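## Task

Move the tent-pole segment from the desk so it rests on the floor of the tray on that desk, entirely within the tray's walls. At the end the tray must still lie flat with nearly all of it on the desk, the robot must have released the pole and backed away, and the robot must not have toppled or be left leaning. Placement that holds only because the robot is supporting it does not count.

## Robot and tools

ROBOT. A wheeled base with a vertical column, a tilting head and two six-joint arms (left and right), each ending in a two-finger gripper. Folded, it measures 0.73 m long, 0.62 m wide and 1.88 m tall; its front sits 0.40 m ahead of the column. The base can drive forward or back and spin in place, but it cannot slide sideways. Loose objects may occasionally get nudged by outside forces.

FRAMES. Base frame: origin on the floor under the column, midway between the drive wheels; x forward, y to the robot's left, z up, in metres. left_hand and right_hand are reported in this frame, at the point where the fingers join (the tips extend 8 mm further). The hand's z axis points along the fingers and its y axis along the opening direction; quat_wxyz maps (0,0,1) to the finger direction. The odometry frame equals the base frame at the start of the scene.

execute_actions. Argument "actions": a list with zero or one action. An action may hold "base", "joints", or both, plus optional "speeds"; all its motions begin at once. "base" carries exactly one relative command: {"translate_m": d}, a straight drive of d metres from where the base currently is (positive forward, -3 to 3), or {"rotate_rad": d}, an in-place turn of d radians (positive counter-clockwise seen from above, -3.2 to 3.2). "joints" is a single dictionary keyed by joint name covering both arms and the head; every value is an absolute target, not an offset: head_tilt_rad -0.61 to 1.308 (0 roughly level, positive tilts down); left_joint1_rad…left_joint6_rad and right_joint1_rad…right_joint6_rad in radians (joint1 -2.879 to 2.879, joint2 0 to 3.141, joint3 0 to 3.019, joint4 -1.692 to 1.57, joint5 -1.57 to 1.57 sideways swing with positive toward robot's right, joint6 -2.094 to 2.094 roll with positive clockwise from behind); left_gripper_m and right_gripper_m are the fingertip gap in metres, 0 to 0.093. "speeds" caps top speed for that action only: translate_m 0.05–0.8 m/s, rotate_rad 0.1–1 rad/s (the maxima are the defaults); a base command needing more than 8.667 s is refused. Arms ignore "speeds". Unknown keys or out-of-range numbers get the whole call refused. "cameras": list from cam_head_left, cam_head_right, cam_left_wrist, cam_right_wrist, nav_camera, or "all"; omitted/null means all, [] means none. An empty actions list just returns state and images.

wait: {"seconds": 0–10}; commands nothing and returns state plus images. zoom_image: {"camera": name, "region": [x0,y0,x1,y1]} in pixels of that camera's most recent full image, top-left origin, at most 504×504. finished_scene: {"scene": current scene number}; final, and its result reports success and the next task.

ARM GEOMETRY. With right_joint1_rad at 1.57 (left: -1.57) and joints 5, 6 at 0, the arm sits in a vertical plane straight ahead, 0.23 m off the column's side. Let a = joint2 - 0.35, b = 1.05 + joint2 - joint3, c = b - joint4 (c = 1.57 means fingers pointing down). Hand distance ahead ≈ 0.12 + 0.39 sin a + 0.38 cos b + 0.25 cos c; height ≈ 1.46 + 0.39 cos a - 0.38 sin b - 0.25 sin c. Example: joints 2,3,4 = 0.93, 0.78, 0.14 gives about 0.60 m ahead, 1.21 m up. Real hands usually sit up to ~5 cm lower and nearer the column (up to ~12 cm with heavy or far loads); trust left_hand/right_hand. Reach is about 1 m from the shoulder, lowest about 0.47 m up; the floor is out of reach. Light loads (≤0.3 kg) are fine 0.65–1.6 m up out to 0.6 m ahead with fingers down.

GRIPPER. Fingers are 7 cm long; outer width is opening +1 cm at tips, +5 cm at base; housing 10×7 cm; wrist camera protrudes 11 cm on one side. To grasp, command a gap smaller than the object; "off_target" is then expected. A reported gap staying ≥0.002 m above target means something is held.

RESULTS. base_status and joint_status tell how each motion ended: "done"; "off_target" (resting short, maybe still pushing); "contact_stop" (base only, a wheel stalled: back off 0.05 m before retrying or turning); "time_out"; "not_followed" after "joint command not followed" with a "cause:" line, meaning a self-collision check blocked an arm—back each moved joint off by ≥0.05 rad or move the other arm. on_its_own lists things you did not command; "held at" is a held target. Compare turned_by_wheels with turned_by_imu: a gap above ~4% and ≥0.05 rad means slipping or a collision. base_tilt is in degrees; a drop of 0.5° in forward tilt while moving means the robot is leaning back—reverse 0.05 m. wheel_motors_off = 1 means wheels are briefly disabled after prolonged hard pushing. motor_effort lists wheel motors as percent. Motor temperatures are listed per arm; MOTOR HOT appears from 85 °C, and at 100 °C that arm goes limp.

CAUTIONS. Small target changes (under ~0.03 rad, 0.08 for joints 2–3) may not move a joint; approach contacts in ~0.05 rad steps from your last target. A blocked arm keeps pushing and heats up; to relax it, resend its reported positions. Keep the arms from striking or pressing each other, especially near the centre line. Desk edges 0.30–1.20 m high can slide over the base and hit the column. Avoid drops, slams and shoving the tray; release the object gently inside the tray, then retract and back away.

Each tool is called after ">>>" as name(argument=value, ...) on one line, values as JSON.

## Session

>>> execute_actions(actions=[])

Scene clock: 0.00 s.
Joint torques (N m, as the arm reports them, + toward a larger angle): no reading
Motor temperatures (°C, as the motors report them): left_arm=[30 29 29 28 29 30] | right_arm=[29 33 31 30 29 31]
base_odometry: x=+0.000 y=+0.000 heading=+0.000 (m, m, rad; odometry frame)
turned_by_wheels: +0.000 (rad since the last result)
turned_by_imu: +0.000 (rad since the last result)
base_tilt: forward=+0.1 right=+0.0 (deg)
base_status: not commanded
joint_positions: head_tilt_rad=+0.889 left_joint1_rad=-1.561 left_joint2_rad=+0.895 left_joint3_rad=+0.362 left_joint4_rad=-0.904 left_joint5_rad=-0.046 left_joint6_rad=-0.105 left_gripper_m=+0.094 right_joint1_rad=+1.564 right_joint2_rad=+0.859 right_joint3_rad=+0.407 right_joint4_rad=-0.890 right_joint5_rad=-0.028 right_joint6_rad=-0.017 right_gripper_m=+0.094
joint_status: not commanded
wheel_motors_off: 0
motor_effort: left_wheel=+3 right_wheel=+2 (%)
left_hand: x=+0.1267 y=+0.2345 z=+1.2525 quat_wxyz=(+0.439, +0.041, -0.896, -0.047) (m; base frame)
right_hand: x=+0.1604 y=-0.2222 z=+1.2428 quat_wxyz=(+0.398, -0.001, -0.917, -0.014) (m; base frame)
pictures: cam_head_left, cam_head_right, cam_left_wrist, cam_right_wrist, nav_camera
camera_calibration (this result's frames):
cam_head_left: T_world_to_cam=[[0.0385652, -0.996246, -0.077499, 0.143993], [-0.764259, 0.0205578, -0.644581, 1.02811], [0.643755, 0.0840878, -0.760598, 1.05639], [0, 0, 0, 1]] pos_world=[0.100132, 0.0334868, 1.47735]
cam_head_right: T_world_to_cam=[[0.0410154, -0.996837, -0.0680672, 0.0786478], [-0.764013, 0.0126122, -0.645077, 1.02946], [0.643896, 0.0784623, -0.76108, 1.05375], [0, 0, 0, 1]] pos_world=[0.104786, -0.0172644, 1.47142]
cam_left_wrist: T_world_to_cam=[[0.0116619, -0.993941, -0.109298, 0.373556], [-0.0219469, -0.109533, 0.993741, -1.20911], [-0.999691, -0.00919013, -0.0230913, 0.283973], [0, 0, 0, 1]] pos_world=[0.252993, 0.241465, 1.24892]
cam_right_wrist: T_world_to_cam=[[-0.00443646, -0.999455, -0.0327154, -0.177918], [-0.132201, -0.0318424, 0.990711, -1.21608], [-0.991213, 0.00872025, -0.131987, 0.448702], [0, 0, 0, 1]] pos_world=[0.283202, -0.220457, 1.25819]
Images, in order (width x height): cam_head_left 896x504, cam_head_right 896x504, cam_left_wrist 504x504, cam_right_wrist 504x504, nav_camera 896x504.

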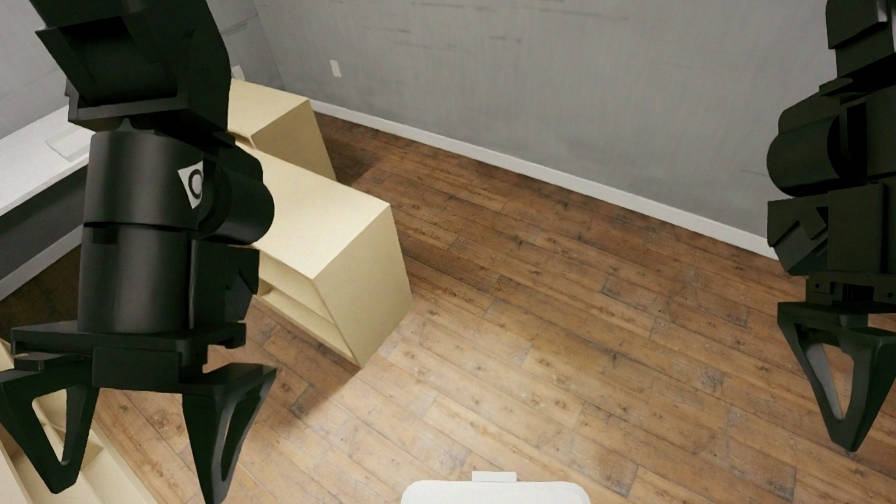

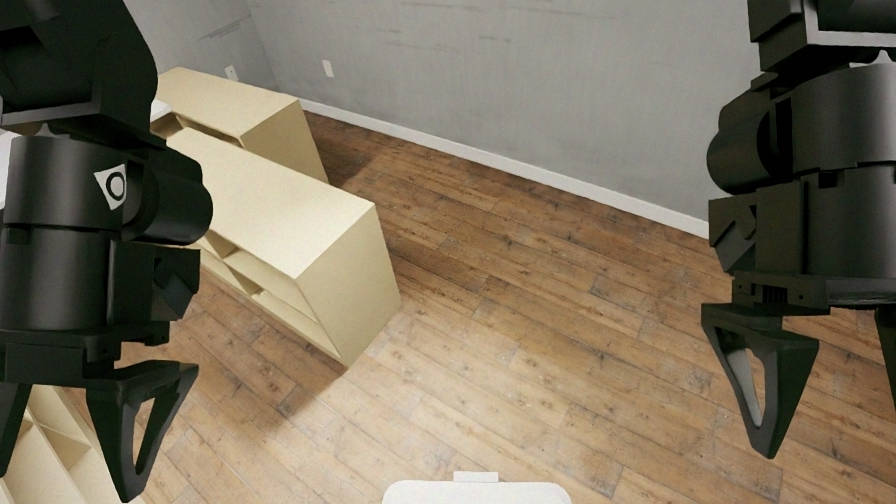

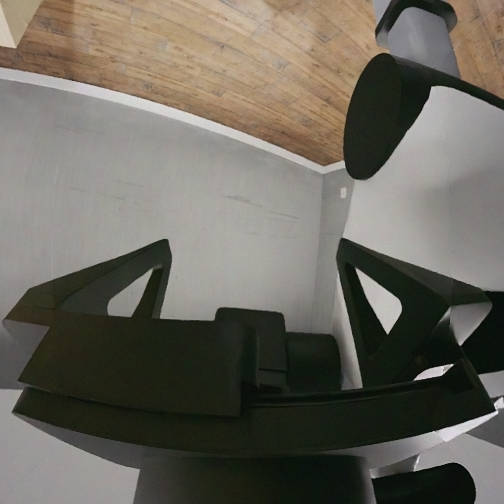

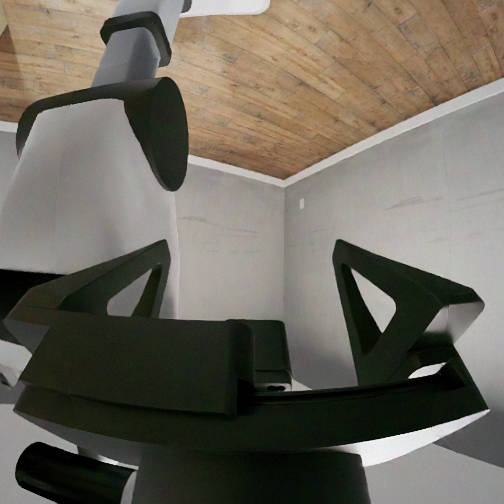

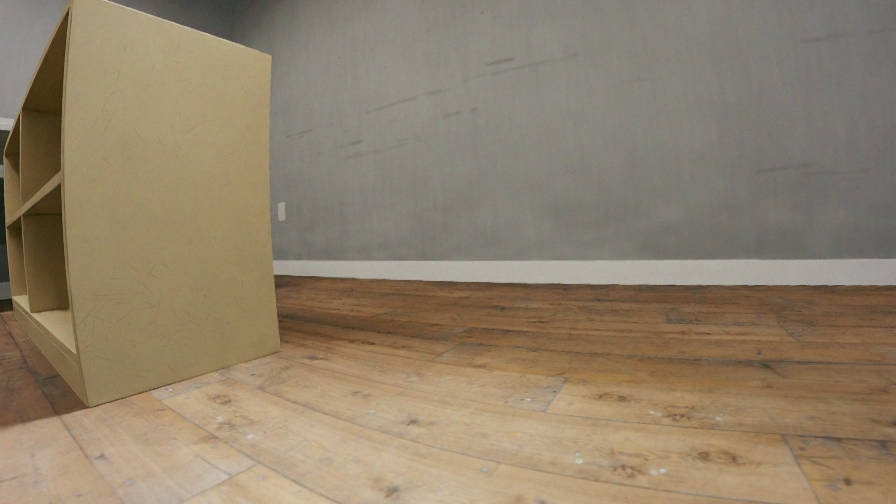

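>>> zoom_image(camera="cam_head_right", region=[170, 170, 430, 390])

>>> zoom_image(camera="cam_head_right", region=[0, 340, 240, 504])

>>> zoom_image(camera="cam_head_left", region=[0, 60, 240, 504])

>>> zoom_image(camera="cam_head_left", region=[220, 170, 480, 390])

Region (170, 170, 430, 390) of cam_head_right's 896x504 image, scaled by 1.938, with more detail than that image has; it fills the top 426 rows of this view, and the rest is white.

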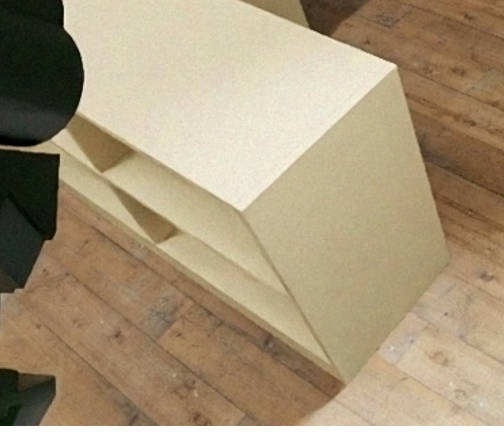

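Region (0, 340, 240, 504) of cam_head_right's 896x504 image, scaled by 2.100, with more detail than that image has; it fills the top 344 rows of this view, and the rest is white.

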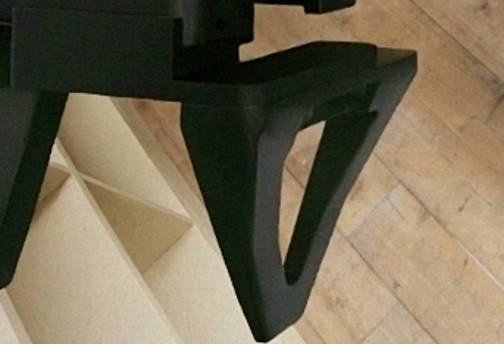

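Region (0, 60, 240, 504) of cam_head_left's 896x504 image, scaled by 1.135, with more detail than that image has; it fills the left 272 columns of this view, and the rest is white.

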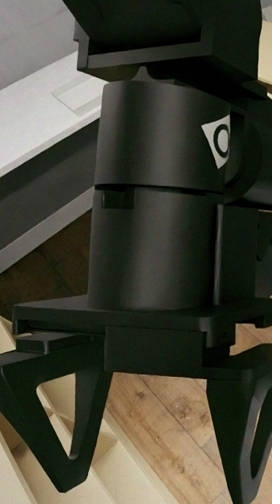

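Region (220, 170, 480, 390) of cam_head_left's 896x504 image, scaled by 1.938, with more detail than that image has; it fills the top 426 rows of this view, and the rest is white.

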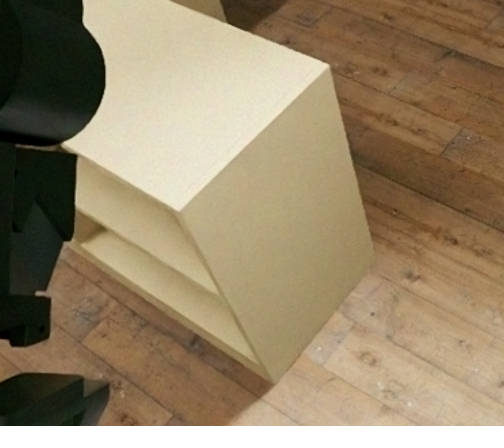

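>>> execute_actions(actions=[{"base": {"rotate_rad": 1.05}, "joints": {"head_tilt_rad": 0.55}}], cameras=["cam_head_left", "cam_head_right", "nav_camera"])

Scene clock: 45.13 s.
Joint torques (N m, as the arm reports them, + toward a larger angle): left_arm=[-0.57 -7.56 -1.05 -1.18 -0.1   0.01] | right_arm=[ 2.08 -5.14 -0.29 -1.23 -0.06  0.  ]
Motor temperatures (°C, as the motors report them): left_arm=[30 30 29 28 29 30] | right_arm=[29 33 30 30 29 31]
base_odometry: x=+0.000 y=+0.000 heading=+1.049 (m, m, rad; odometry frame)
turned_by_wheels: +1.049 (rad since the last result)
turned_by_imu: +1.048 (rad since the last result)
base_tilt: forward=+0.0 right=+0.0 (deg)
base_status: done
joint_positions: head_tilt_rad=+0.568 left_joint1_rad=-1.561 left_joint2_rad=+0.895 left_joint3_rad=+0.362 left_joint4_rad=-0.904 left_joint5_rad=-0.046 left_joint6_rad=-0.105 left_gripper_m=+0.094 right_joint1_rad=+1.564 right_joint2_rad=+0.859 right_joint3_rad=+0.408 right_joint4_rad=-0.890 right_joint5_rad=-0.028 right_joint6_rad=-0.017 right_gripper_m=+0.094
joint_status: all done
wheel_motors_off: 0
motor_effort: left_wheel=-5(49) right_wheel=+8(38) (%)
left_hand: x=+0.1267 y=+0.2345 z=+1.2525 quat_wxyz=(+0.439, +0.041, -0.896, -0.047) (m; base frame)
right_hand: x=+0.1610 y=-0.2222 z=+1.2426 quat_wxyz=(+0.397, -0.001, -0.918, -0.014) (m; base frame)
pictures: cam_head_left, cam_head_right, nav_camera
camera_calibration (this result's frames):
cam_head_left: T_world_to_cam=[[0.0610627, -0.996246, -0.0613574, 0.11801], [-0.521635, 0.0205578, -0.852921, 1.33682], [0.850981, 0.0840878, -0.518421, 0.673079], [0, 0, 0, 1]] pos_world=[0.11735, 0.0334868, 1.49638]
cam_head_right: T_world_to_cam=[[0.0604094, -0.996837, -0.0516344, 0.0523717], [-0.521245, 0.0126122, -0.853314, 1.338], [0.851267, 0.0784623, -0.518834, 0.670325], [0, 0, 0, 1]] pos_world=[0.123637, -0.0172644, 1.49223]
Images, in order (width x height): cam_head_left 896x504, cam_head_right 896x504, nav_camera 896x504.

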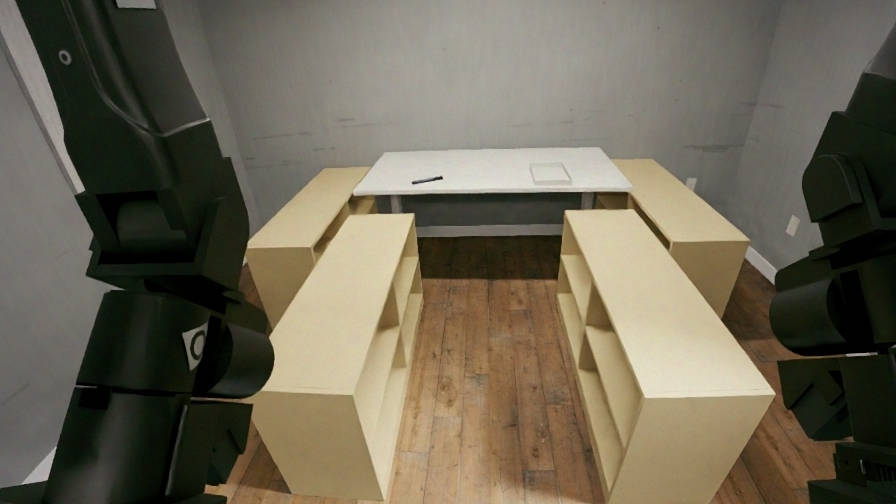

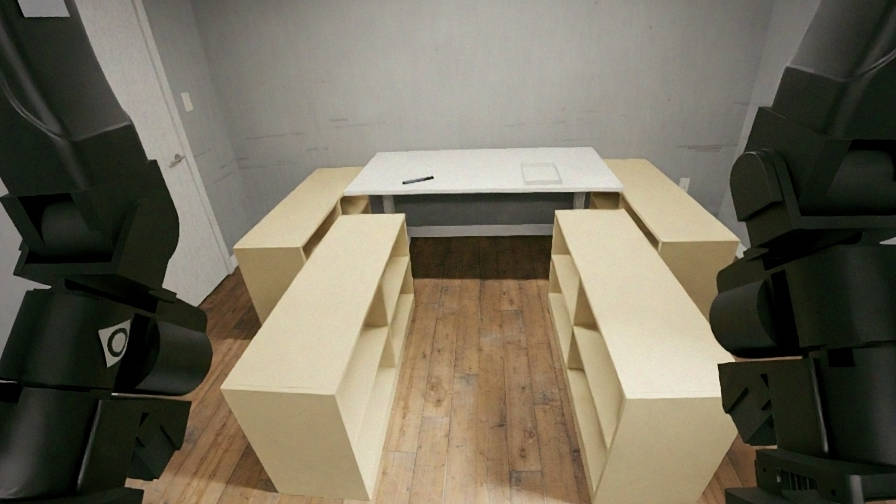

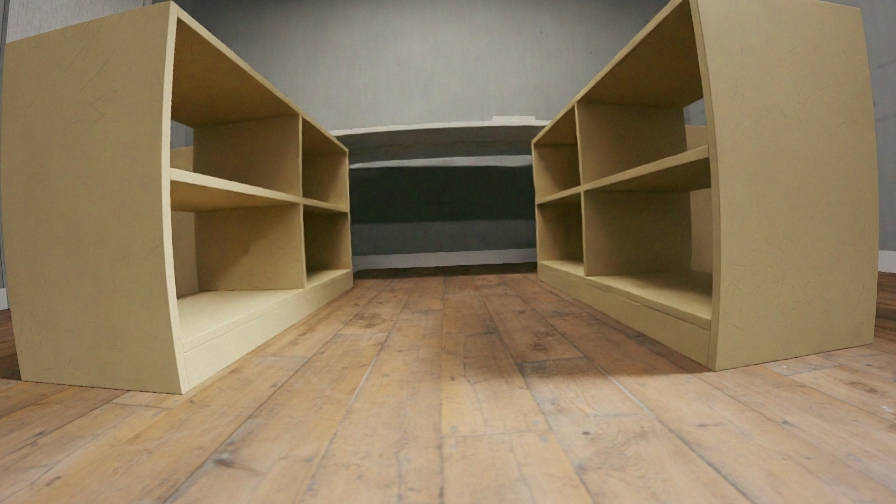

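>>> zoom_image(camera="cam_head_left", region=[340, 135, 650, 245])

>>> zoom_image(camera="cam_head_left", region=[395, 160, 475, 200])

>>> zoom_image(camera="cam_head_left", region=[510, 150, 600, 200])

>>> zoom_image(camera="nav_camera", region=[320, 95, 570, 295])

Region (340, 135, 650, 245) of cam_head_left's 896x504 image, scaled by 1.626, with more detail than that image has; it fills the top 179 rows of this view, and the rest is white.

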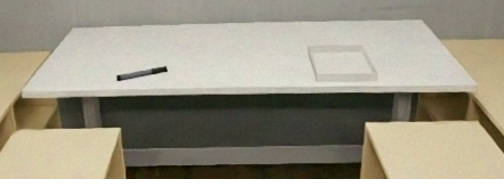

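Region (395, 160, 475, 200) of cam_head_left's 896x504 image, scaled by 6.300, with more detail than that image has.

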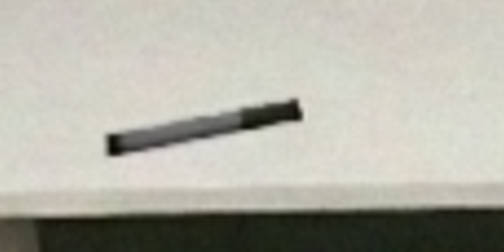

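Region (510, 150, 600, 200) of cam_head_left's 896x504 image, scaled by 5.600, with more detail than that image has.

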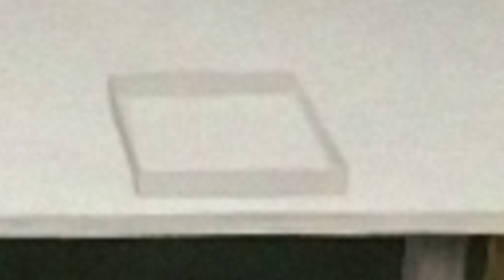

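Region (320, 95, 570, 295) of nav_camera's 896x504 image, scaled by 2.016, with more detail than that image has; it fills the top 403 rows of this view, and the rest is white.

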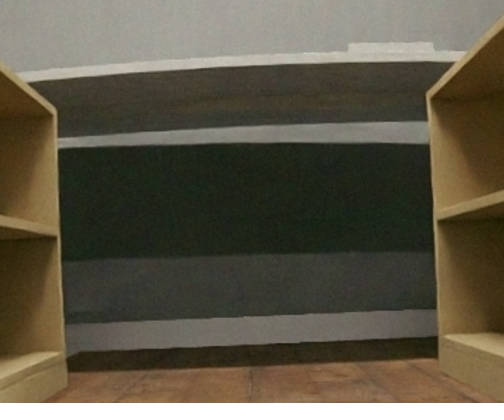

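>>> execute_actions(actions=[{"base": {"rotate_rad": -0.022}}], cameras=[])

>>> execute_actions(actions=[{"base": {"translate_m": 1.88}, "joints": {"head_tilt_rad": 1.15, "left_joint1_rad": -1.297, "left_joint2_rad": 1.95, "left_joint3_rad": 1.05, "left_joint4_rad": 0.365, "left_joint5_rad": 0.236, "left_joint6_rad": -1.85}}], cameras=["cam_head_left", "cam_head_right", "cam_left_wrist"])

Scene clock: 149.80 s.
Joint torques (N m, as the arm reports them, + toward a larger angle): left_arm=[-0.64 -8.08 -1.05 -1.17 -0.11  0.05] | right_arm=[ 1.79 -4.85 -0.52 -1.2  -0.05  0.  ]
Motor temperatures (°C, as the motors report them): left_arm=[30 30 29 28 29 30] | right_arm=[29 32 30 30 29 31]
base_odometry: x=+0.000 y=+0.000 heading=+1.027 (m, m, rad; odometry frame)
turned_by_wheels: -0.022 (rad since the last result)
turned_by_imu: -0.023 (rad since the last result)
base_tilt: forward=+0.0 right=+0.0 (deg)
base_status: done
joint_positions: head_tilt_rad=+0.568 left_joint1_rad=-1.561 left_joint2_rad=+0.895 left_joint3_rad=+0.362 left_joint4_rad=-0.904 left_joint5_rad=-0.046 left_joint6_rad=-0.105 left_gripper_m=+0.094 right_joint1_rad=+1.564 right_joint2_rad=+0.859 right_joint3_rad=+0.407 right_joint4_rad=-0.890 right_joint5_rad=-0.028 right_joint6_rad=-0.017 right_gripper_m=+0.094
joint_status: not commanded
wheel_motors_off: 0
motor_effort: left_wheel=-1(7) right_wheel=+0(9) (%)
left_hand: x=+0.1267 y=+0.2345 z=+1.2525 quat_wxyz=(+0.439, +0.041, -0.896, -0.047) (m; base frame)
right_hand: x=+0.1606 y=-0.2222 z=+1.2427 quat_wxyz=(+0.398, -0.001, -0.917, -0.014) (m; base frame)
pictures: none
No camera images: the call's "cameras" was empty. Leave "cameras" out to get every camera's image.

Scene clock: 153.90 s.
Joint torques (N m, as the arm reports them, + toward a larger angle): left_arm=[  2.96 -14.3   -2.55   0.7   -0.01  -0.09] | right_arm=[ 1.77 -4.93 -0.7  -1.15 -0.07 -0.01]
Motor temperatures (°C, as the motors report them): left_arm=[30 30 29 28 29 30] | right_arm=[29 32 30 30 29 31]
base_odometry: x=+0.973 y=+1.609 heading=+1.027 (m, m, rad; odometry frame)
turned_by_wheels: +0.001 (rad since the last result)
turned_by_imu: -0.002 (rad since the last result)
base_tilt: forward=+0.1 right=+0.0 (deg)
base_status: done
joint_positions: head_tilt_rad=+1.149 left_joint1_rad=-1.297 left_joint2_rad=+1.956 left_joint3_rad=+1.051 left_joint4_rad=+0.354 left_joint5_rad=+0.232 left_joint6_rad=-1.842 left_gripper_m=+0.094 right_joint1_rad=+1.564 right_joint2_rad=+0.859 right_joint3_rad=+0.408 right_joint4_rad=-0.890 right_joint5_rad=-0.028 right_joint6_rad=-0.017 right_gripper_m=+0.094
joint_status: all done
wheel_motors_off: 0
motor_effort: left_wheel=+3(56) right_wheel=+0(56) (%)
left_hand: x=+0.3523 y=+0.3675 z=+0.8578 quat_wxyz=(+0.002, +0.837, -0.547, -0.005) (m; base frame)
right_hand: x=+0.1612 y=-0.2222 z=+1.2426 quat_wxyz=(+0.397, -0.001, -0.918, -0.014) (m; base frame)
pictures: cam_head_left, cam_head_right, cam_left_wrist
camera_calibration (this result's frames):
cam_head_left: T_world_to_cam=[[0.0173456, -0.996246, -0.0848087, 0.15631], [-0.904282, 0.0205578, -0.426441, 0.699175], [0.426583, 0.0840878, -0.900531, 1.28275], [0, 0, 0, 1]] pos_world=[0.0823411, 0.0334868, 1.46657]
cam_head_right: T_world_to_cam=[[0.0221381, -0.996837, -0.0763237, 0.0923067], [-0.904172, 0.0126122, -0.426983, 0.700598], [0.426596, 0.0784623, -0.901033, 1.28014], [0, 0, 0, 1]] pos_world=[0.0853139, -0.0172644, 1.45964]
cam_left_wrist: T_world_to_cam=[[0.923934, 0.38206, -0.0193817, -0.444225], [0.319505, -0.742813, 0.588341, -0.337115], [0.210384, -0.549781, -0.808381, 0.947612], [0, 0, 0, 1]] pos_world=[0.318783, 0.440286, 0.95576]
Images, in order (width x height): cam_head_left 896x504, cam_head_right 896x504, cam_left_wrist 504x504.

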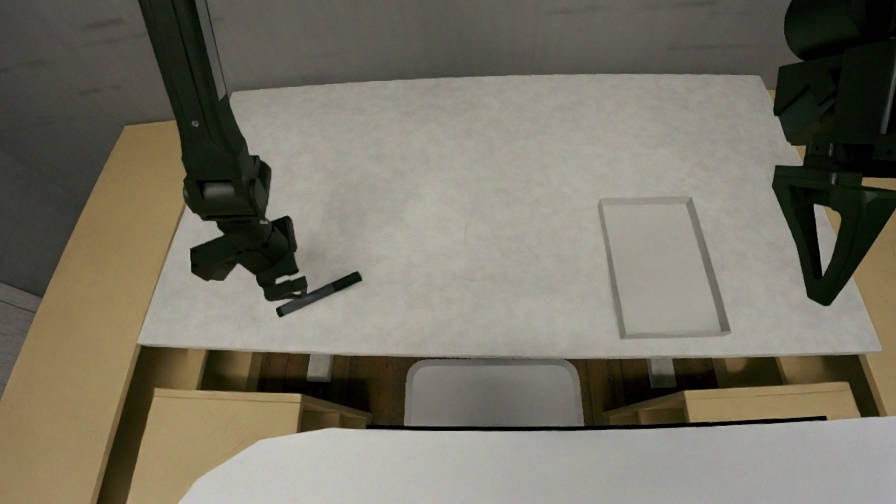

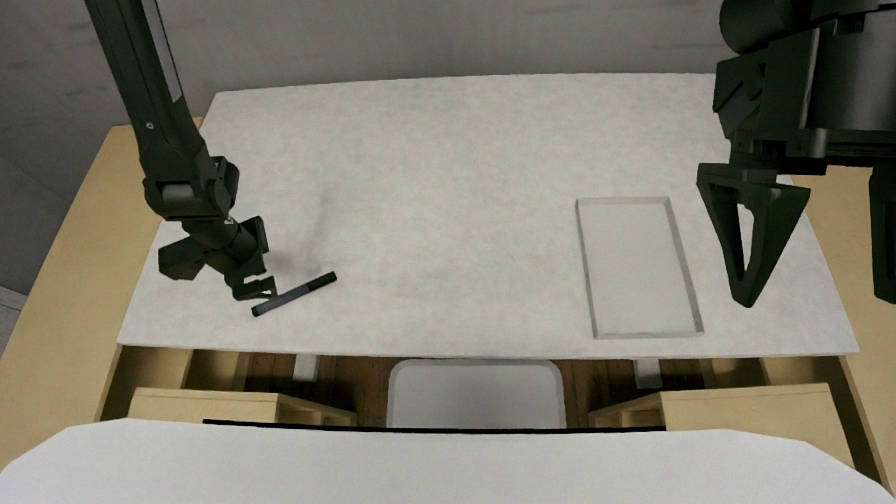

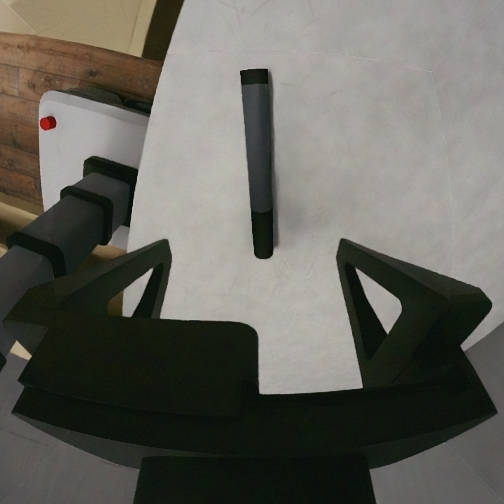

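>>> execute_actions(actions=[])

Scene clock: 179.13 s.
Joint torques (N m, as the arm reports them, + toward a larger angle): left_arm=[  2.78 -14.49  -2.46   0.73  -0.01  -0.06] | right_arm=[ 1.65 -5.09 -0.56 -1.19 -0.06  0.01]
Motor temperatures (°C, as the motors report them): left_arm=[30 31 29 28 29 30] | right_arm=[29 31 30 30 29 31]
base_odometry: x=+0.973 y=+1.609 heading=+1.027 (m, m, rad; odometry frame)
turned_by_wheels: +0.000 (rad since the last result)
turned_by_imu: -0.001 (rad since the last result)
base_tilt: forward=+0.0 right=+0.0 (deg)
base_status: done
joint_positions: head_tilt_rad=+1.149 left_joint1_rad=-1.297 left_joint2_rad=+1.956 left_joint3_rad=+1.051 left_joint4_rad=+0.354 left_joint5_rad=+0.232 left_joint6_rad=-1.842 left_gripper_m=+0.094 right_joint1_rad=+1.564 right_joint2_rad=+0.859 right_joint3_rad=+0.408 right_joint4_rad=-0.890 right_joint5_rad=-0.028 right_joint6_rad=-0.017 right_gripper_m=+0.094
joint_status: all done
wheel_motors_off: 0
motor_effort: left_wheel=+0(56) right_wheel=-1(56) (%)
left_hand: x=+0.3523 y=+0.3675 z=+0.8578 quat_wxyz=(+0.002, +0.837, -0.547, -0.005) (m; base frame)
right_hand: x=+0.1612 y=-0.2222 z=+1.2426 quat_wxyz=(+0.397, -0.001, -0.918, -0.014) (m; base frame)
pictures: cam_head_left, cam_head_right, cam_left_wrist, cam_right_wrist, nav_camera
camera_calibration (this result's frames):
cam_head_left: T_world_to_cam=[[0.0173456, -0.996246, -0.0848087, 0.15631], [-0.904282, 0.0205578, -0.426441, 0.699175], [0.426584, 0.0840878, -0.900531, 1.28275], [0, 0, 0, 1]] pos_world=[0.0823411, 0.0334868, 1.46657]
cam_head_right: T_world_to_cam=[[0.0221381, -0.996837, -0.0763237, 0.0923067], [-0.904172, 0.0126122, -0.426983, 0.700598], [0.426596, 0.0784623, -0.901033, 1.28014], [0, 0, 0, 1]] pos_world=[0.0853139, -0.0172644, 1.45964]
cam_left_wrist: T_world_to_cam=[[0.923934, 0.38206, -0.0193817, -0.444225], [0.319505, -0.742813, 0.588341, -0.337115], [0.210384, -0.549781, -0.808381, 0.947612], [0, 0, 0, 1]] pos_world=[0.318783, 0.440286, 0.95576]
cam_right_wrist: T_world_to_cam=[[-0.00437695, -0.999455, -0.0327166, -0.177935], [-0.133712, -0.0318382, 0.990509, -1.21525], [-0.991011, 0.00871, -0.1335, 0.451346], [0, 0, 0, 1]] pos_world=[0.284016, -0.22046, 1.25815]
Images, in order (width x height): cam_head_left 896x504, cam_head_right 896x504, cam_left_wrist 504x504, cam_right_wrist 504x504, nav_camera 896x504.

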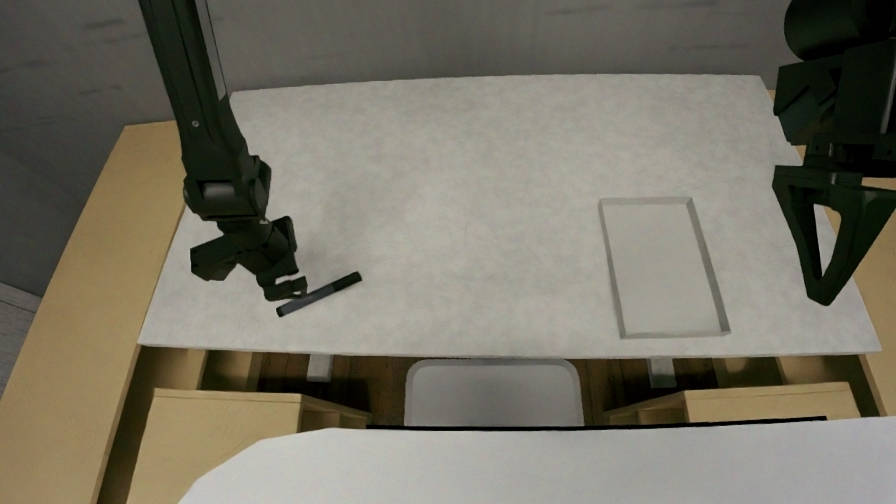

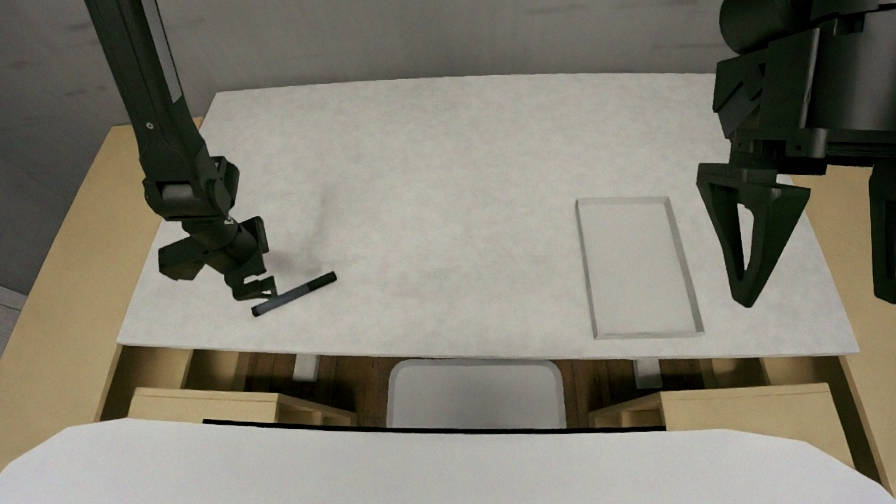

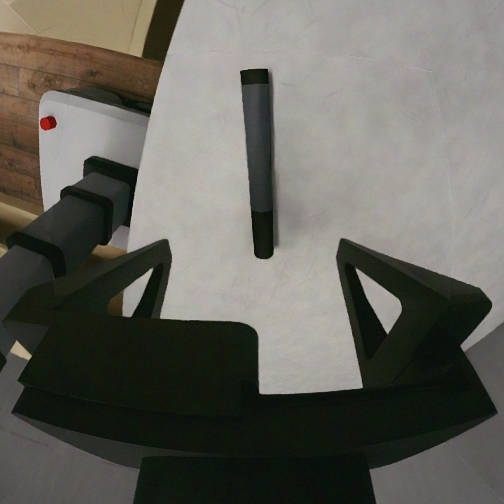

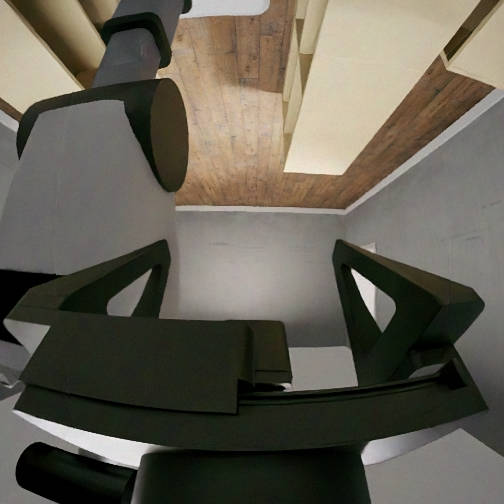

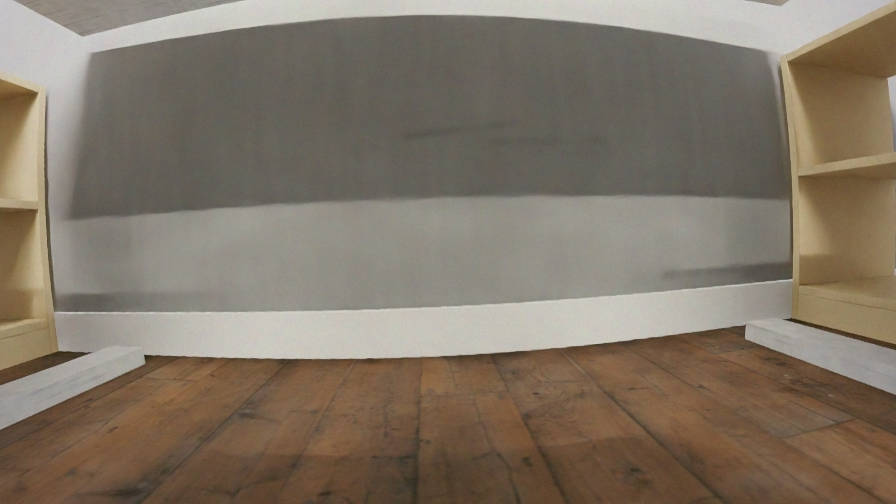

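>>> execute_actions(actions=[{"joints": {"left_joint1_rad": -1.330, "left_joint2_rad": 2.205, "left_joint3_rad": 1.345, "left_joint4_rad": 0.325, "left_joint5_rad": 0.202, "left_joint6_rad": -1.92}}], cameras=["cam_left_wrist", "cam_head_left"])

Scene clock: 235.77 s.
Joint torques (N m, as the arm reports them, + toward a larger angle): left_arm=[  2.33 -14.54  -2.08   0.    -0.33  -0.06] | right_arm=[ 2.   -5.11 -0.64 -1.23 -0.05  0.  ]
Motor temperatures (°C, as the motors report them): left_arm=[30 31 29 28 29 30] | right_arm=[29 31 30 30 29 31]
base_odometry: x=+0.973 y=+1.609 heading=+1.027 (m, m, rad; odometry frame)
turned_by_wheels: +0.000 (rad since the last result)
turned_by_imu: -0.001 (rad since the last result)
base_tilt: forward=+0.0 right=+0.0 (deg)
base_status: not commanded
joint_positions: head_tilt_rad=+1.149 left_joint1_rad=-1.321 left_joint2_rad=+2.218 left_joint3_rad=+1.341 left_joint4_rad=+0.333 left_joint5_rad=+0.206 left_joint6_rad=-1.911 left_gripper_m=+0.094 right_joint1_rad=+1.564 right_joint2_rad=+0.859 right_joint3_rad=+0.408 right_joint4_rad=-0.890 right_joint5_rad=-0.028 right_joint6_rad=-0.017 right_gripper_m=+0.094
joint_status: all done
wheel_motors_off: 0
motor_effort: left_wheel=+1(0) right_wheel=-2(2) (%)
left_hand: x=+0.3468 y=+0.3774 z=+0.7544 quat_wxyz=(-0.002, +0.852, -0.524, -0.006) (m; base frame)
right_hand: x=+0.1612 y=-0.2222 z=+1.2426 quat_wxyz=(+0.397, -0.001, -0.918, -0.014) (m; base frame)
pictures: cam_head_left, cam_left_wrist
camera_calibration (this result's frames):
cam_head_left: T_world_to_cam=[[0.0173456, -0.996246, -0.0848087, 0.15631], [-0.904282, 0.0205578, -0.426441, 0.699175], [0.426584, 0.0840878, -0.900531, 1.28275], [0, 0, 0, 1]] pos_world=[0.0823411, 0.0334868, 1.46657]
cam_left_wrist: T_world_to_cam=[[0.901231, 0.433128, -0.0135443, -0.460662], [0.358514, -0.727692, 0.58475, -0.283723], [0.243415, -0.53185, -0.811101, 0.854432], [0, 0, 0, 1]] pos_world=[0.308899, 0.447493, 0.852698]
Images, in order (width x height): cam_head_left 896x504, cam_left_wrist 504x504.

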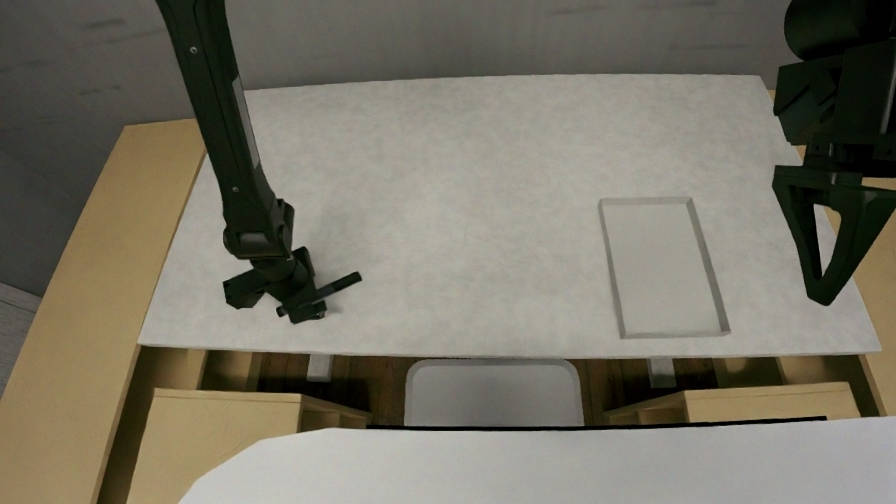

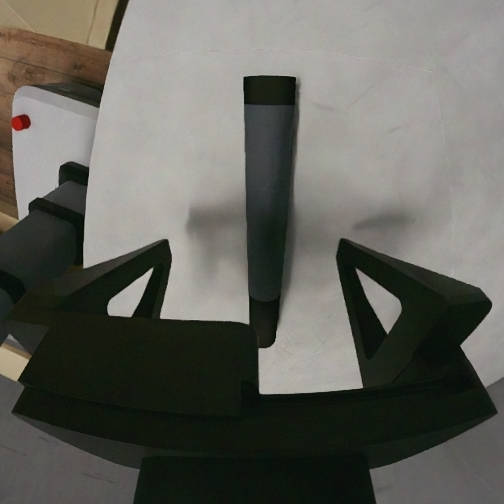

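>>> zoom_image(camera="cam_left_wrist", region=[130, 50, 430, 370])

>>> zoom_image(camera="cam_head_left", region=[200, 220, 400, 350])

Region (130, 50, 430, 370) of cam_left_wrist's 504x504 image, scaled by 1.575, with more detail than that image has; it fills the left 472 columns of this view, and the rest is white.

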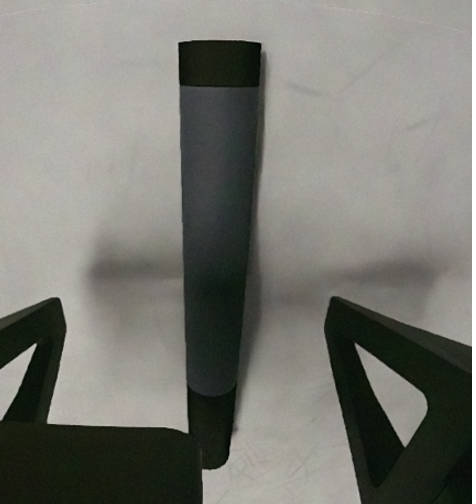

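Region (200, 220, 400, 350) of cam_head_left's 896x504 image, scaled by 2.520, with more detail than that image has; it fills the top 328 rows of this view, and the rest is white.

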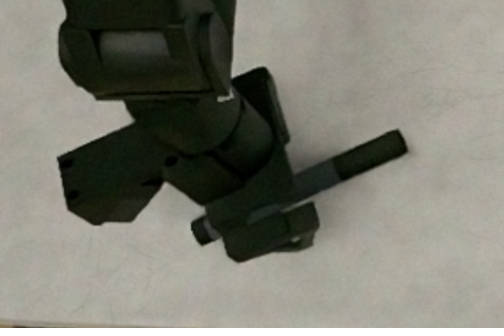

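>>> execute_actions(actions=[{"joints": {"left_joint1_rad": -1.340, "left_joint2_rad": 2.243, "left_joint3_rad": 1.406, "left_joint4_rad": 0.31, "left_joint5_rad": 0.202, "left_joint6_rad": -1.92}}], cameras=["cam_left_wrist", "cam_head_left"])

Scene clock: 301.00 s.
Joint torques (N m, as the arm reports them, + toward a larger angle): left_arm=[  1.86 -13.06  -1.97   0.1   -0.35  -0.08] | right_arm=[ 1.9  -4.71 -0.51 -1.24 -0.03  0.01]
Motor temperatures (°C, as the motors report them): left_arm=[30 32 29 28 29 30] | right_arm=[29 31 30 30 29 31]
base_odometry: x=+0.973 y=+1.609 heading=+1.027 (m, m, rad; odometry frame)
turned_by_wheels: +0.000 (rad since the last result)
turned_by_imu: -0.001 (rad since the last result)
base_tilt: forward=+0.1 right=+0.0 (deg)
base_status: not commanded
joint_positions: head_tilt_rad=+1.149 left_joint1_rad=-1.325 left_joint2_rad=+2.234 left_joint3_rad=+1.409 left_joint4_rad=+0.319 left_joint5_rad=+0.206 left_joint6_rad=-1.911 left_gripper_m=+0.094 right_joint1_rad=+1.564 right_joint2_rad=+0.859 right_joint3_rad=+0.408 right_joint4_rad=-0.890 right_joint5_rad=-0.028 right_joint6_rad=-0.017 right_gripper_m=+0.094
joint_status: all done
wheel_motors_off: 0
motor_effort: left_wheel=+1(3) right_wheel=-2(2) (%)
left_hand: x=+0.3725 y=+0.3801 z=+0.7419 quat_wxyz=(-0.012, +0.849, -0.528, +0.009) (m; base frame)
right_hand: x=+0.1612 y=-0.2222 z=+1.2426 quat_wxyz=(+0.397, -0.001, -0.918, -0.014) (m; base frame)
pictures: cam_head_left, cam_left_wrist
camera_calibration (this result's frames):
cam_head_left: T_world_to_cam=[[0.0173456, -0.996246, -0.0848087, 0.15631], [-0.904282, 0.0205578, -0.426441, 0.699175], [0.426583, 0.0840878, -0.900531, 1.28275], [0, 0, 0, 1]] pos_world=[0.0823411, 0.0334868, 1.46657]
cam_left_wrist: T_world_to_cam=[[0.905445, 0.423988, 0.0200808, -0.508269], [0.329536, -0.731983, 0.596328, -0.279869], [0.267535, -0.533325, -0.80249, 0.824711], [0, 0, 0, 1]] pos_world=[0.331798, 0.450479, 0.838922]
Images, in order (width x height): cam_head_left 896x504, cam_left_wrist 504x504.

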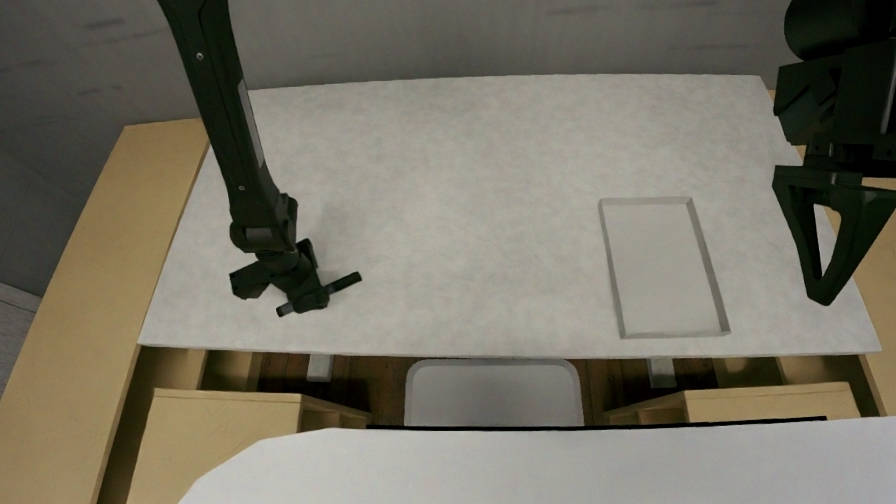

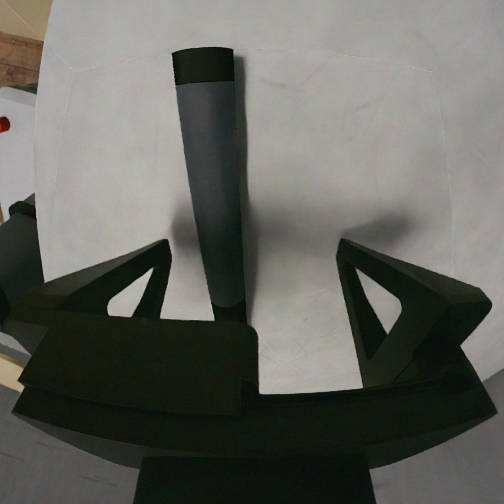

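>>> zoom_image(camera="cam_left_wrist", region=[130, 30, 430, 340])

Region (130, 30, 430, 340) of cam_left_wrist's 504x504 image, scaled by 1.626, with more detail than that image has; it fills the left 488 columns of this view, and the rest is white.

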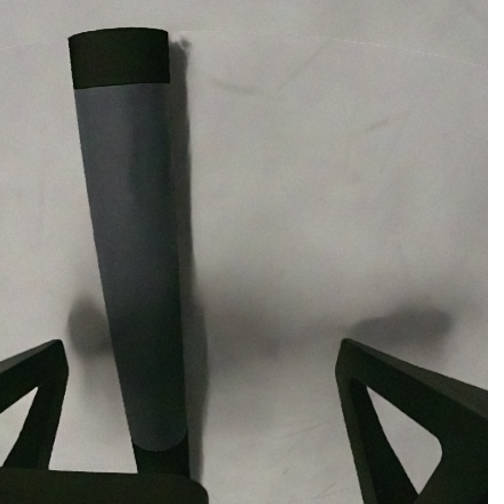

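>>> execute_actions(actions=[{"joints": {"left_joint2_rad": 2.265, "left_joint4_rad": 0.295, "left_gripper_m": 0.065}}], cameras=["cam_left_wrist"])

Scene clock: 315.20 s.
Joint torques (N m, as the arm reports them, + toward a larger angle): left_arm=[  1.93 -12.81  -2.32  -0.13  -0.4   -0.09] | right_arm=[ 2.02 -4.47 -0.53 -1.24 -0.04  0.01]
Motor temperatures (°C, as the motors report them): left_arm=[30 32 29 28 29 30] | right_arm=[29 31 30 30 29 31]
base_odometry: x=+0.973 y=+1.609 heading=+1.027 (m, m, rad; odometry frame)
turned_by_wheels: +0.000 (rad since the last result)
turned_by_imu: -0.001 (rad since the last result)
base_tilt: forward=+0.0 right=+0.0 (deg)
base_status: not commanded
joint_positions: head_tilt_rad=+1.149 left_joint1_rad=-1.325 left_joint2_rad=+2.254 left_joint3_rad=+1.409 left_joint4_rad=+0.308 left_joint5_rad=+0.206 left_joint6_rad=-1.911 left_gripper_m=+0.065 right_joint1_rad=+1.564 right_joint2_rad=+0.859 right_joint3_rad=+0.408 right_joint4_rad=-0.890 right_joint5_rad=-0.028 right_joint6_rad=-0.017 right_gripper_m=+0.094
joint_status: all done
wheel_motors_off: 0
motor_effort: left_wheel=+2(2) right_wheel=-2(2) (%)
left_hand: x=+0.3555 y=+0.3790 z=+0.7369 quat_wxyz=(-0.002, +0.851, -0.525, -0.002) (m; base frame)
right_hand: x=+0.1612 y=-0.2222 z=+1.2426 quat_wxyz=(+0.397, -0.001, -0.918, -0.014) (m; base frame)
pictures: cam_left_wrist
camera_calibration (this result's frames):
cam_left_wrist: T_world_to_cam=[[0.902839, 0.429892, -0.00862447, -0.472407], [0.352047, -0.727539, 0.588854, -0.276192], [0.246869, -0.534677, -0.808193, 0.836754], [0, 0, 0, 1]] pos_world=[0.317172, 0.449537, 0.834821]
Images, in order (width x height): cam_left_wrist 504x504.

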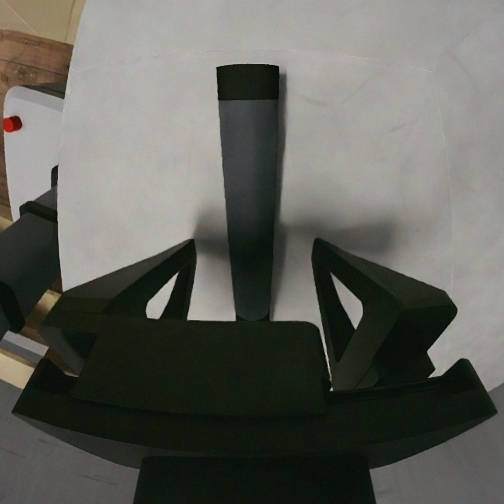

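Centred and low. Close the gripper.

>>> execute_actions(actions=[{"joints": {"left_gripper_m": 0.008}}], cameras=["cam_left_wrist", "cam_head_left"])

Scene clock: 317.90 s.
Joint torques (N m, as the arm reports them, + toward a larger angle): left_arm=[  2.27 -12.79  -2.32  -0.05  -0.33  -0.05] | right_arm=[ 1.73 -4.81 -0.58 -1.2  -0.06  0.01]
Motor temperatures (°C, as the motors report them): left_arm=[30 32 29 28 29 30] | right_arm=[29 31 30 30 29 31]
base_odometry: x=+0.973 y=+1.609 heading=+1.027 (m, m, rad; odometry frame)
turned_by_wheels: +0.000 (rad since the last result)
turned_by_imu: -0.001 (rad since the last result)
base_tilt: forward=+0.0 right=+0.0 (deg)
base_status: not commanded
joint_positions: head_tilt_rad=+1.149 left_joint1_rad=-1.325 left_joint2_rad=+2.254 left_joint3_rad=+1.409 left_joint4_rad=+0.307 left_joint5_rad=+0.206 left_joint6_rad=-1.911 left_gripper_m=+0.021 right_joint1_rad=+1.564 right_joint2_rad=+0.859 right_joint3_rad=+0.408 right_joint4_rad=-0.890 right_joint5_rad=-0.028 right_joint6_rad=-0.017 right_gripper_m=+0.094
joint_status: left_gripper_m off_target (ended at +0.021, target +0.008)
wheel_motors_off: 0
motor_effort: left_wheel=+2(2) right_wheel=-2(2) (%)
left_hand: x=+0.3554 y=+0.3790 z=+0.7369 quat_wxyz=(-0.002, +0.851, -0.525, -0.002) (m; base frame)
right_hand: x=+0.1612 y=-0.2222 z=+1.2426 quat_wxyz=(+0.397, -0.001, -0.918, -0.014) (m; base frame)
pictures: cam_head_left, cam_left_wrist
camera_calibration (this result's frames):
cam_head_left: T_world_to_cam=[[0.0173456, -0.996246, -0.0848087, 0.15631], [-0.904282, 0.0205578, -0.426441, 0.699175], [0.426583, 0.0840878, -0.900531, 1.28275], [0, 0, 0, 1]] pos_world=[0.0823411, 0.0334868, 1.46657]
cam_left_wrist: T_world_to_cam=[[0.902801, 0.429964, -0.00897848, -0.472073], [0.352324, -0.727484, 0.588758, -0.276216], [0.246613, -0.534694, -0.80826, 0.836917], [0, 0, 0, 1]] pos_world=[0.317111, 0.449527, 0.834832]
Images, in order (width x height): cam_head_left 896x504, cam_left_wrist 504x504.

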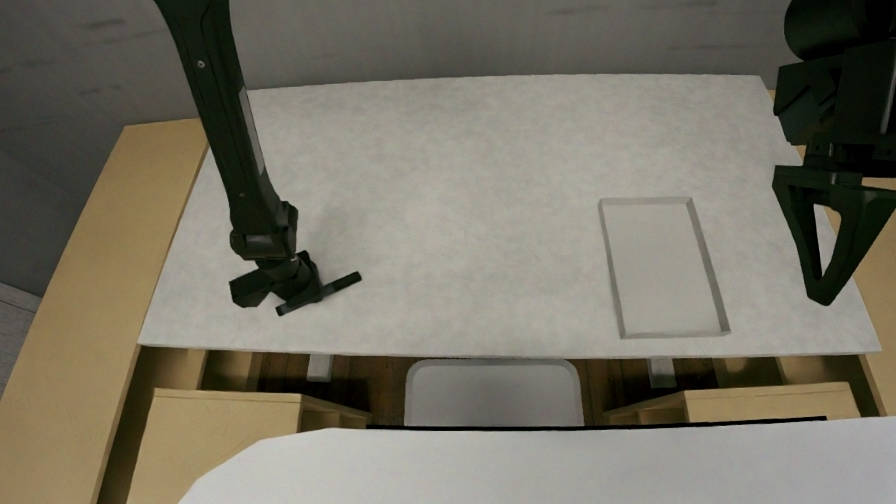

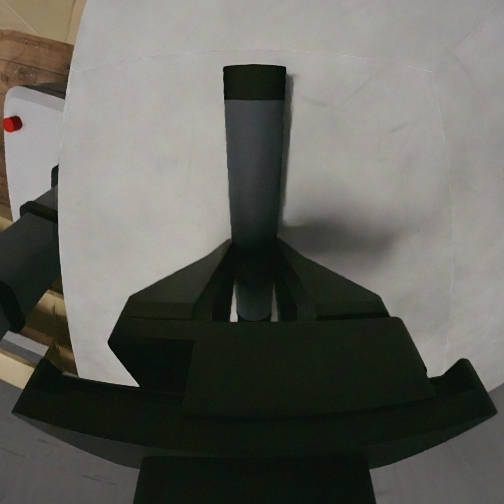

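>>> execute_actions(actions=[{"joints": {"left_joint2_rad": 2.0, "left_joint4_rad": 0.055, "left_gripper_m": 0.008}}], cameras=["cam_left_wrist"])

Scene clock: 394.90 s.
Joint torques (N m, as the arm reports them, + toward a larger angle): left_arm=[  2.31 -17.4   -0.11  -0.11  -0.36  -0.07] | right_arm=[ 1.53 -4.69 -0.52 -1.2  -0.03  0.02]
Motor temperatures (°C, as the motors report them): left_arm=[30 32 29 28 29 30] | right_arm=[29 30 30 30 29 31]
base_odometry: x=+0.973 y=+1.609 heading=+1.027 (m, m, rad; odometry frame)
turned_by_wheels: +0.000 (rad since the last result)
turned_by_imu: -0.002 (rad since the last result)
base_tilt: forward=+0.1 right=+0.0 (deg)
base_status: not commanded
joint_positions: head_tilt_rad=+1.149 left_joint1_rad=-1.325 left_joint2_rad=+1.995 left_joint3_rad=+1.407 left_joint4_rad=+0.067 left_joint5_rad=+0.206 left_joint6_rad=-1.912 left_gripper_m=+0.021 right_joint1_rad=+1.564 right_joint2_rad=+0.859 right_joint3_rad=+0.408 right_joint4_rad=-0.890 right_joint5_rad=-0.028 right_joint6_rad=-0.017 right_gripper_m=+0.094
joint_status: left_gripper_m off_target (ended at +0.021, target +0.008); the others done
wheel_motors_off: 0
motor_effort: left_wheel=+3(2) right_wheel=-2(3) (%)
left_hand: x=+0.4759 y=+0.3771 z=+0.8151 quat_wxyz=(-0.007, +0.850, -0.526, +0.004) (m; base frame)
right_hand: x=+0.1612 y=-0.2222 z=+1.2426 quat_wxyz=(+0.397, -0.001, -0.918, -0.014) (m; base frame)
pictures: cam_left_wrist
camera_calibration (this result's frames):
cam_left_wrist: T_world_to_cam=[[0.904108, 0.427264, 0.005899, -0.591079], [0.340961, -0.72967, 0.592729, -0.363102], [0.257556, -0.533879, -0.805381, 0.861564], [0, 0, 0, 1]] pos_world=[0.436301, 0.447573, 0.912595]
Images, in order (width x height): cam_left_wrist 504x504.

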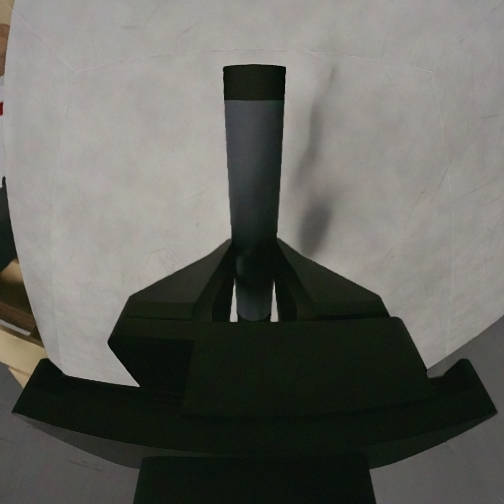

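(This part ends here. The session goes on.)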